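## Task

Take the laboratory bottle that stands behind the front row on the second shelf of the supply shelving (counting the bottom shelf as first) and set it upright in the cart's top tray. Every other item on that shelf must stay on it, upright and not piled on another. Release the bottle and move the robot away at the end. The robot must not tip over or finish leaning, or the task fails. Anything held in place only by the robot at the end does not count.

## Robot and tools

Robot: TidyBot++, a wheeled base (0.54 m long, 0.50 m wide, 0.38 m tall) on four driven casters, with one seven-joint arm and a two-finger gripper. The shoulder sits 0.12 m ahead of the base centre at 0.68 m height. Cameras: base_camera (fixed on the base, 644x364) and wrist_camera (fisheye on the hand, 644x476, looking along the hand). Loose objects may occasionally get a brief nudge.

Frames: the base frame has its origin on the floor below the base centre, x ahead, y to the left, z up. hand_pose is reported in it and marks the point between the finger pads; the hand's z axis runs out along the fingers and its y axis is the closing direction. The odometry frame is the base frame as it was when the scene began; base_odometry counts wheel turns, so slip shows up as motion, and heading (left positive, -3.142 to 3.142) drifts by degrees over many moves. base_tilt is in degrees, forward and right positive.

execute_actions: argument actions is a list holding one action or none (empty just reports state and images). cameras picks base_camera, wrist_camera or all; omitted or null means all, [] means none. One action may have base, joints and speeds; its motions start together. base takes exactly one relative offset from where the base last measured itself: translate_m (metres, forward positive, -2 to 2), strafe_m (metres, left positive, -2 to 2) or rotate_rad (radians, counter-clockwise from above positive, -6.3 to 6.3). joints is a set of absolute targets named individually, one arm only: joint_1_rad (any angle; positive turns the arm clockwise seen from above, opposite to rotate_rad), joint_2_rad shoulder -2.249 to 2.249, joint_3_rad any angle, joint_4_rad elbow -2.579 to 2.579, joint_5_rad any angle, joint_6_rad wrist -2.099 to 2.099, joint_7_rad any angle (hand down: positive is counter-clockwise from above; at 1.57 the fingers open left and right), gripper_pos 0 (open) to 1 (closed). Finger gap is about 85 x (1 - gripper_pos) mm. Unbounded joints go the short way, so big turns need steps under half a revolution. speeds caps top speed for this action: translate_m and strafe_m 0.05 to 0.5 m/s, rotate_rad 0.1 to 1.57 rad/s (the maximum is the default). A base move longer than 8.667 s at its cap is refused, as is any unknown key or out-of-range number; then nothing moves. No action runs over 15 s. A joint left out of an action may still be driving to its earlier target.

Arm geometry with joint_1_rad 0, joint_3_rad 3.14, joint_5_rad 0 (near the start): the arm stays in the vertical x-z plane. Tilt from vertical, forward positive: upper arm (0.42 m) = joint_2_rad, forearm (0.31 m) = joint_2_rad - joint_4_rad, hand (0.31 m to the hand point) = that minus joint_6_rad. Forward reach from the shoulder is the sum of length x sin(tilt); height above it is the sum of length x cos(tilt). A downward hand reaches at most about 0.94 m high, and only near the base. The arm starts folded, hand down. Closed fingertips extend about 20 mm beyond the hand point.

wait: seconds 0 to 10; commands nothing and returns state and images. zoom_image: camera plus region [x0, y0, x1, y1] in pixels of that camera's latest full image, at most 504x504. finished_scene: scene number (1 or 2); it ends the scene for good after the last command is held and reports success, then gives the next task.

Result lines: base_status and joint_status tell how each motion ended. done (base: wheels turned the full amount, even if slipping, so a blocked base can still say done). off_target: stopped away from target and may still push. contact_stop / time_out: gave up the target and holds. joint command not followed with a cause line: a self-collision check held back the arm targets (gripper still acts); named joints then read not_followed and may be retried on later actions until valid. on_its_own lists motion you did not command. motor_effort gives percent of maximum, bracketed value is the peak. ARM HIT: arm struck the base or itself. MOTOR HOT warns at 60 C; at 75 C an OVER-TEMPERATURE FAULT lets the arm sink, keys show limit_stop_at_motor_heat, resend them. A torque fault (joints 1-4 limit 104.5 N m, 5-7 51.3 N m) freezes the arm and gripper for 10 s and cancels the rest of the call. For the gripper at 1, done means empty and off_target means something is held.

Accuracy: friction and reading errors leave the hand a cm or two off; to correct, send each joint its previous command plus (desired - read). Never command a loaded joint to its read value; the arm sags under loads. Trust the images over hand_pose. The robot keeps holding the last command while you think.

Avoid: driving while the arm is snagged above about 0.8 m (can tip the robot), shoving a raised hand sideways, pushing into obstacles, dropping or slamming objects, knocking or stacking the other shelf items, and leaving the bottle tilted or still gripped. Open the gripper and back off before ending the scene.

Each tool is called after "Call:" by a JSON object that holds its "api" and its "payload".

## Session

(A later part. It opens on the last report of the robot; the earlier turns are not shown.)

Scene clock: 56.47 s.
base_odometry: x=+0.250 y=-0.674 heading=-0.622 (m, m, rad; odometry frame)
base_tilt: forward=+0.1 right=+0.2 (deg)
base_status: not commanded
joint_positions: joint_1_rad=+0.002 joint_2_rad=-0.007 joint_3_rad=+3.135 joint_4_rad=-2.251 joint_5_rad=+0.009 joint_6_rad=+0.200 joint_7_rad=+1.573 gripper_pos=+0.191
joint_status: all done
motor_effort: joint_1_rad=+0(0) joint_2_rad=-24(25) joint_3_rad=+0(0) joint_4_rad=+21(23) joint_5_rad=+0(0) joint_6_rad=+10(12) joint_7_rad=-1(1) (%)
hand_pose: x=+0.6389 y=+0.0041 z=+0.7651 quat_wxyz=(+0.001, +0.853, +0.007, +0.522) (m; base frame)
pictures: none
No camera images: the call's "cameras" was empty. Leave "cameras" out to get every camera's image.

Call:
{"api": "execute_actions", "payload": {"actions": [{"joints":{"joint_2_rad":0.005}}], "cameras": []}}

Scene clock: 57.13 s.
base_odometry: x=+0.250 y=-0.674 heading=-0.622 (m, m, rad; odometry frame)
base_tilt: forward=+0.1 right=+0.1 (deg)
base_status: not commanded
joint_positions: joint_1_rad=+0.002 joint_2_rad=-0.001 joint_3_rad=+3.135 joint_4_rad=-2.251 joint_5_rad=+0.009 joint_6_rad=+0.211 joint_7_rad=+1.573 gripper_pos=+0.191
joint_status: all done
motor_effort: joint_1_rad=+0(0) joint_2_rad=-22(26) joint_3_rad=+0(0) joint_4_rad=+19(21) joint_5_rad=-1(0) joint_6_rad=+9(10) joint_7_rad=-1(1) (%)
hand_pose: x=+0.6411 y=+0.0041 z=+0.7648 quat_wxyz=(+0.001, +0.852, +0.007, +0.524) (m; base frame)
pictures: none
No camera images: the call's "cameras" was empty. Leave "cameras" out to get every camera's image.

Call:
{"api": "execute_actions", "payload": {"actions": [{"joints":{"gripper_pos":0,"joint_6_rad":0.215,"joint_2_rad":0.0}}], "cameras": ["wrist_camera"]}}

Call:
{"api": "execute_actions", "payload": {"actions": [{"joints":{"joint_2_rad":-0.08,"joint_4_rad":-2.13,"joint_6_rad":0.04}}], "cameras": []}}

Call:
{"api": "execute_actions", "payload": {"actions": [{"base":{"translate_m":-0.45}}], "cameras": ["wrist_camera"]}}

Call:
{"api": "execute_actions", "payload": {"actions": [{"joints":{"joint_1_rad":-1.2,"joint_6_rad":0.3}}], "cameras": ["wrist_camera"]}}

Scene clock: 58.53 s.
base_odometry: x=+0.250 y=-0.674 heading=-0.622 (m, m, rad; odometry frame)
base_tilt: forward=+0.1 right=+0.2 (deg)
base_status: not commanded
joint_positions: joint_1_rad=+0.002 joint_2_rad=+0.000 joint_3_rad=+3.135 joint_4_rad=-2.249 joint_5_rad=+0.009 joint_6_rad=+0.211 joint_7_rad=+1.573 gripper_pos=+0.000
joint_status: all done
motor_effort: joint_1_rad=+0(0) joint_2_rad=-21(23) joint_3_rad=+0(0) joint_4_rad=+18(21) joint_5_rad=-1(1) joint_6_rad=+8(10) joint_7_rad=+0(1) (%)
hand_pose: x=+0.6417 y=+0.0041 z=+0.7653 quat_wxyz=(+0.001, +0.851, +0.007, +0.524) (m; base frame)
pictures: wrist_camera
camera_calibration (this result's frames):
wrist_camera: T_world_to_cam=[[0.0112704, -0.999854, 0.0128091, -0.0102893], [-0.476126, -0.0166306, -0.87922, 1.02857], [0.879305, 0.00381044, -0.476244, -0.0640022], [0, 0, 0, 1]] pos_world=[0.546122, 0.00706183, 0.87399]
Images, in order (width x height): wrist_camera 644x476.

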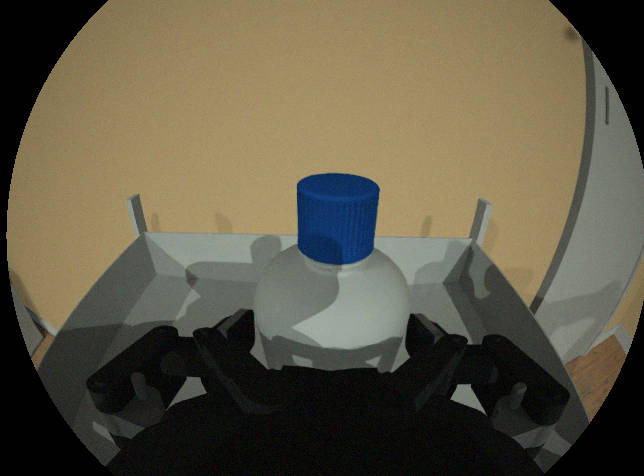

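Scene clock: 59.53 s.
base_odometry: x=+0.250 y=-0.674 heading=-0.622 (m, m, rad; odometry frame)
base_tilt: forward=+0.1 right=+0.2 (deg)
base_status: not commanded
joint_positions: joint_1_rad=+0.002 joint_2_rad=-0.077 joint_3_rad=+3.135 joint_4_rad=-2.137 joint_5_rad=+0.009 joint_6_rad=+0.061 joint_7_rad=+1.573 gripper_pos=+0.000
joint_status: all done
motor_effort: joint_1_rad=+0(0) joint_2_rad=-19(22) joint_3_rad=-1(0) joint_4_rad=+19(20) joint_5_rad=-1(0) joint_6_rad=+7(8) joint_7_rad=-1(1) (%)
hand_pose: x=+0.6473 y=+0.0038 z=+0.8246 quat_wxyz=(+0.002, +0.841, +0.006, +0.541) (m; base frame)
pictures: none
No camera images: the call's "cameras" was empty. Leave "cameras" out to get every camera's image.

Scene clock: 61.90 s.
base_odometry: x=-0.117 y=-0.412 heading=-0.621 (m, m, rad; odometry frame)
base_tilt: forward=+0.1 right=+0.2 (deg)
base_status: done
joint_positions: joint_1_rad=+0.002 joint_2_rad=-0.082 joint_3_rad=+3.135 joint_4_rad=-2.136 joint_5_rad=+0.009 joint_6_rad=+0.058 joint_7_rad=+1.573 gripper_pos=+0.000
joint_status: not commanded
motor_effort: joint_1_rad=-1(1) joint_2_rad=-19(23) joint_3_rad=+0(1) joint_4_rad=+19(21) joint_5_rad=-1(0) joint_6_rad=+8(8) joint_7_rad=-1(1) (%)
hand_pose: x=+0.6464 y=+0.0038 z=+0.8270 quat_wxyz=(+0.002, +0.840, +0.006, +0.542) (m; base frame)
pictures: wrist_camera
camera_calibration (this result's frames):
wrist_camera: T_world_to_cam=[[0.00950096, -0.999852, 0.0143124, -0.0116014], [-0.438866, -0.0170303, -0.898391, 1.07685], [0.898502, 0.00225438, -0.438963, -0.0819902], [0, 0, 0, 1]] pos_world=[0.546372, 0.00692422, 0.931609]
Images, in order (width x height): wrist_camera 644x476.

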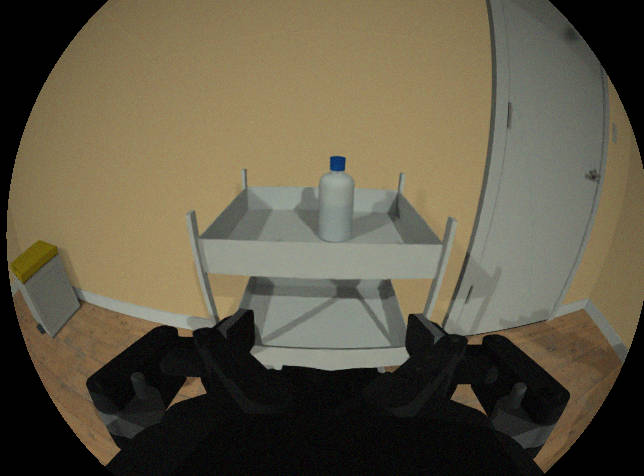

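Scene clock: 64.37 s.
base_odometry: x=-0.117 y=-0.412 heading=-0.621 (m, m, rad; odometry frame)
base_tilt: forward=+0.1 right=+0.1 (deg)
base_status: not commanded
joint_positions: joint_1_rad=-1.186 joint_2_rad=-0.082 joint_3_rad=+3.135 joint_4_rad=-2.136 joint_5_rad=+0.009 joint_6_rad=+0.280 joint_7_rad=+1.573 gripper_pos=+0.000
joint_status: all done
motor_effort: joint_1_rad=+0(1) joint_2_rad=-19(20) joint_3_rad=+0(0) joint_4_rad=+20(20) joint_5_rad=+0(1) joint_6_rad=+7(8) joint_7_rad=-1(0) (%)
hand_pose: x=+0.3197 y=+0.5107 z=+0.8926 quat_wxyz=(-0.353, +0.639, +0.439, +0.524) (m; base frame)
pictures: wrist_camera
camera_calibration (this result's frames):
wrist_camera: T_world_to_cam=[[0.930597, -0.36576, 0.0144709, -0.121021], [-0.0711671, -0.219565, -0.972999, 1.05352], [0.359062, 0.904439, -0.230356, -0.235269], [0, 0, 0, 1]] pos_world=[0.272073, 0.399837, 0.972628]
Images, in order (width x height): wrist_camera 644x476.

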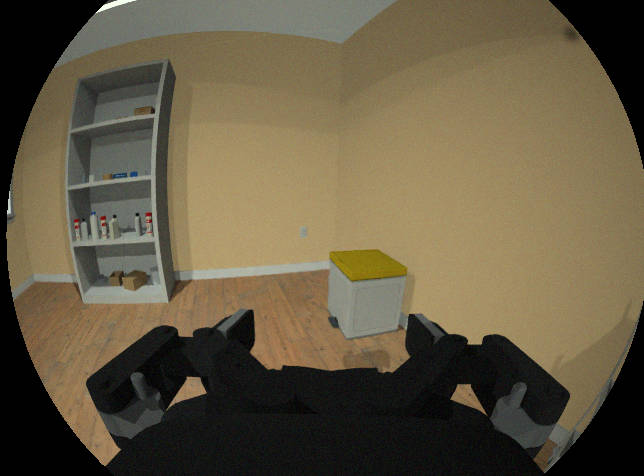

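Call:
{"api": "finished_scene", "payload": {"scene": 2}}

The scene is finished: the task was done.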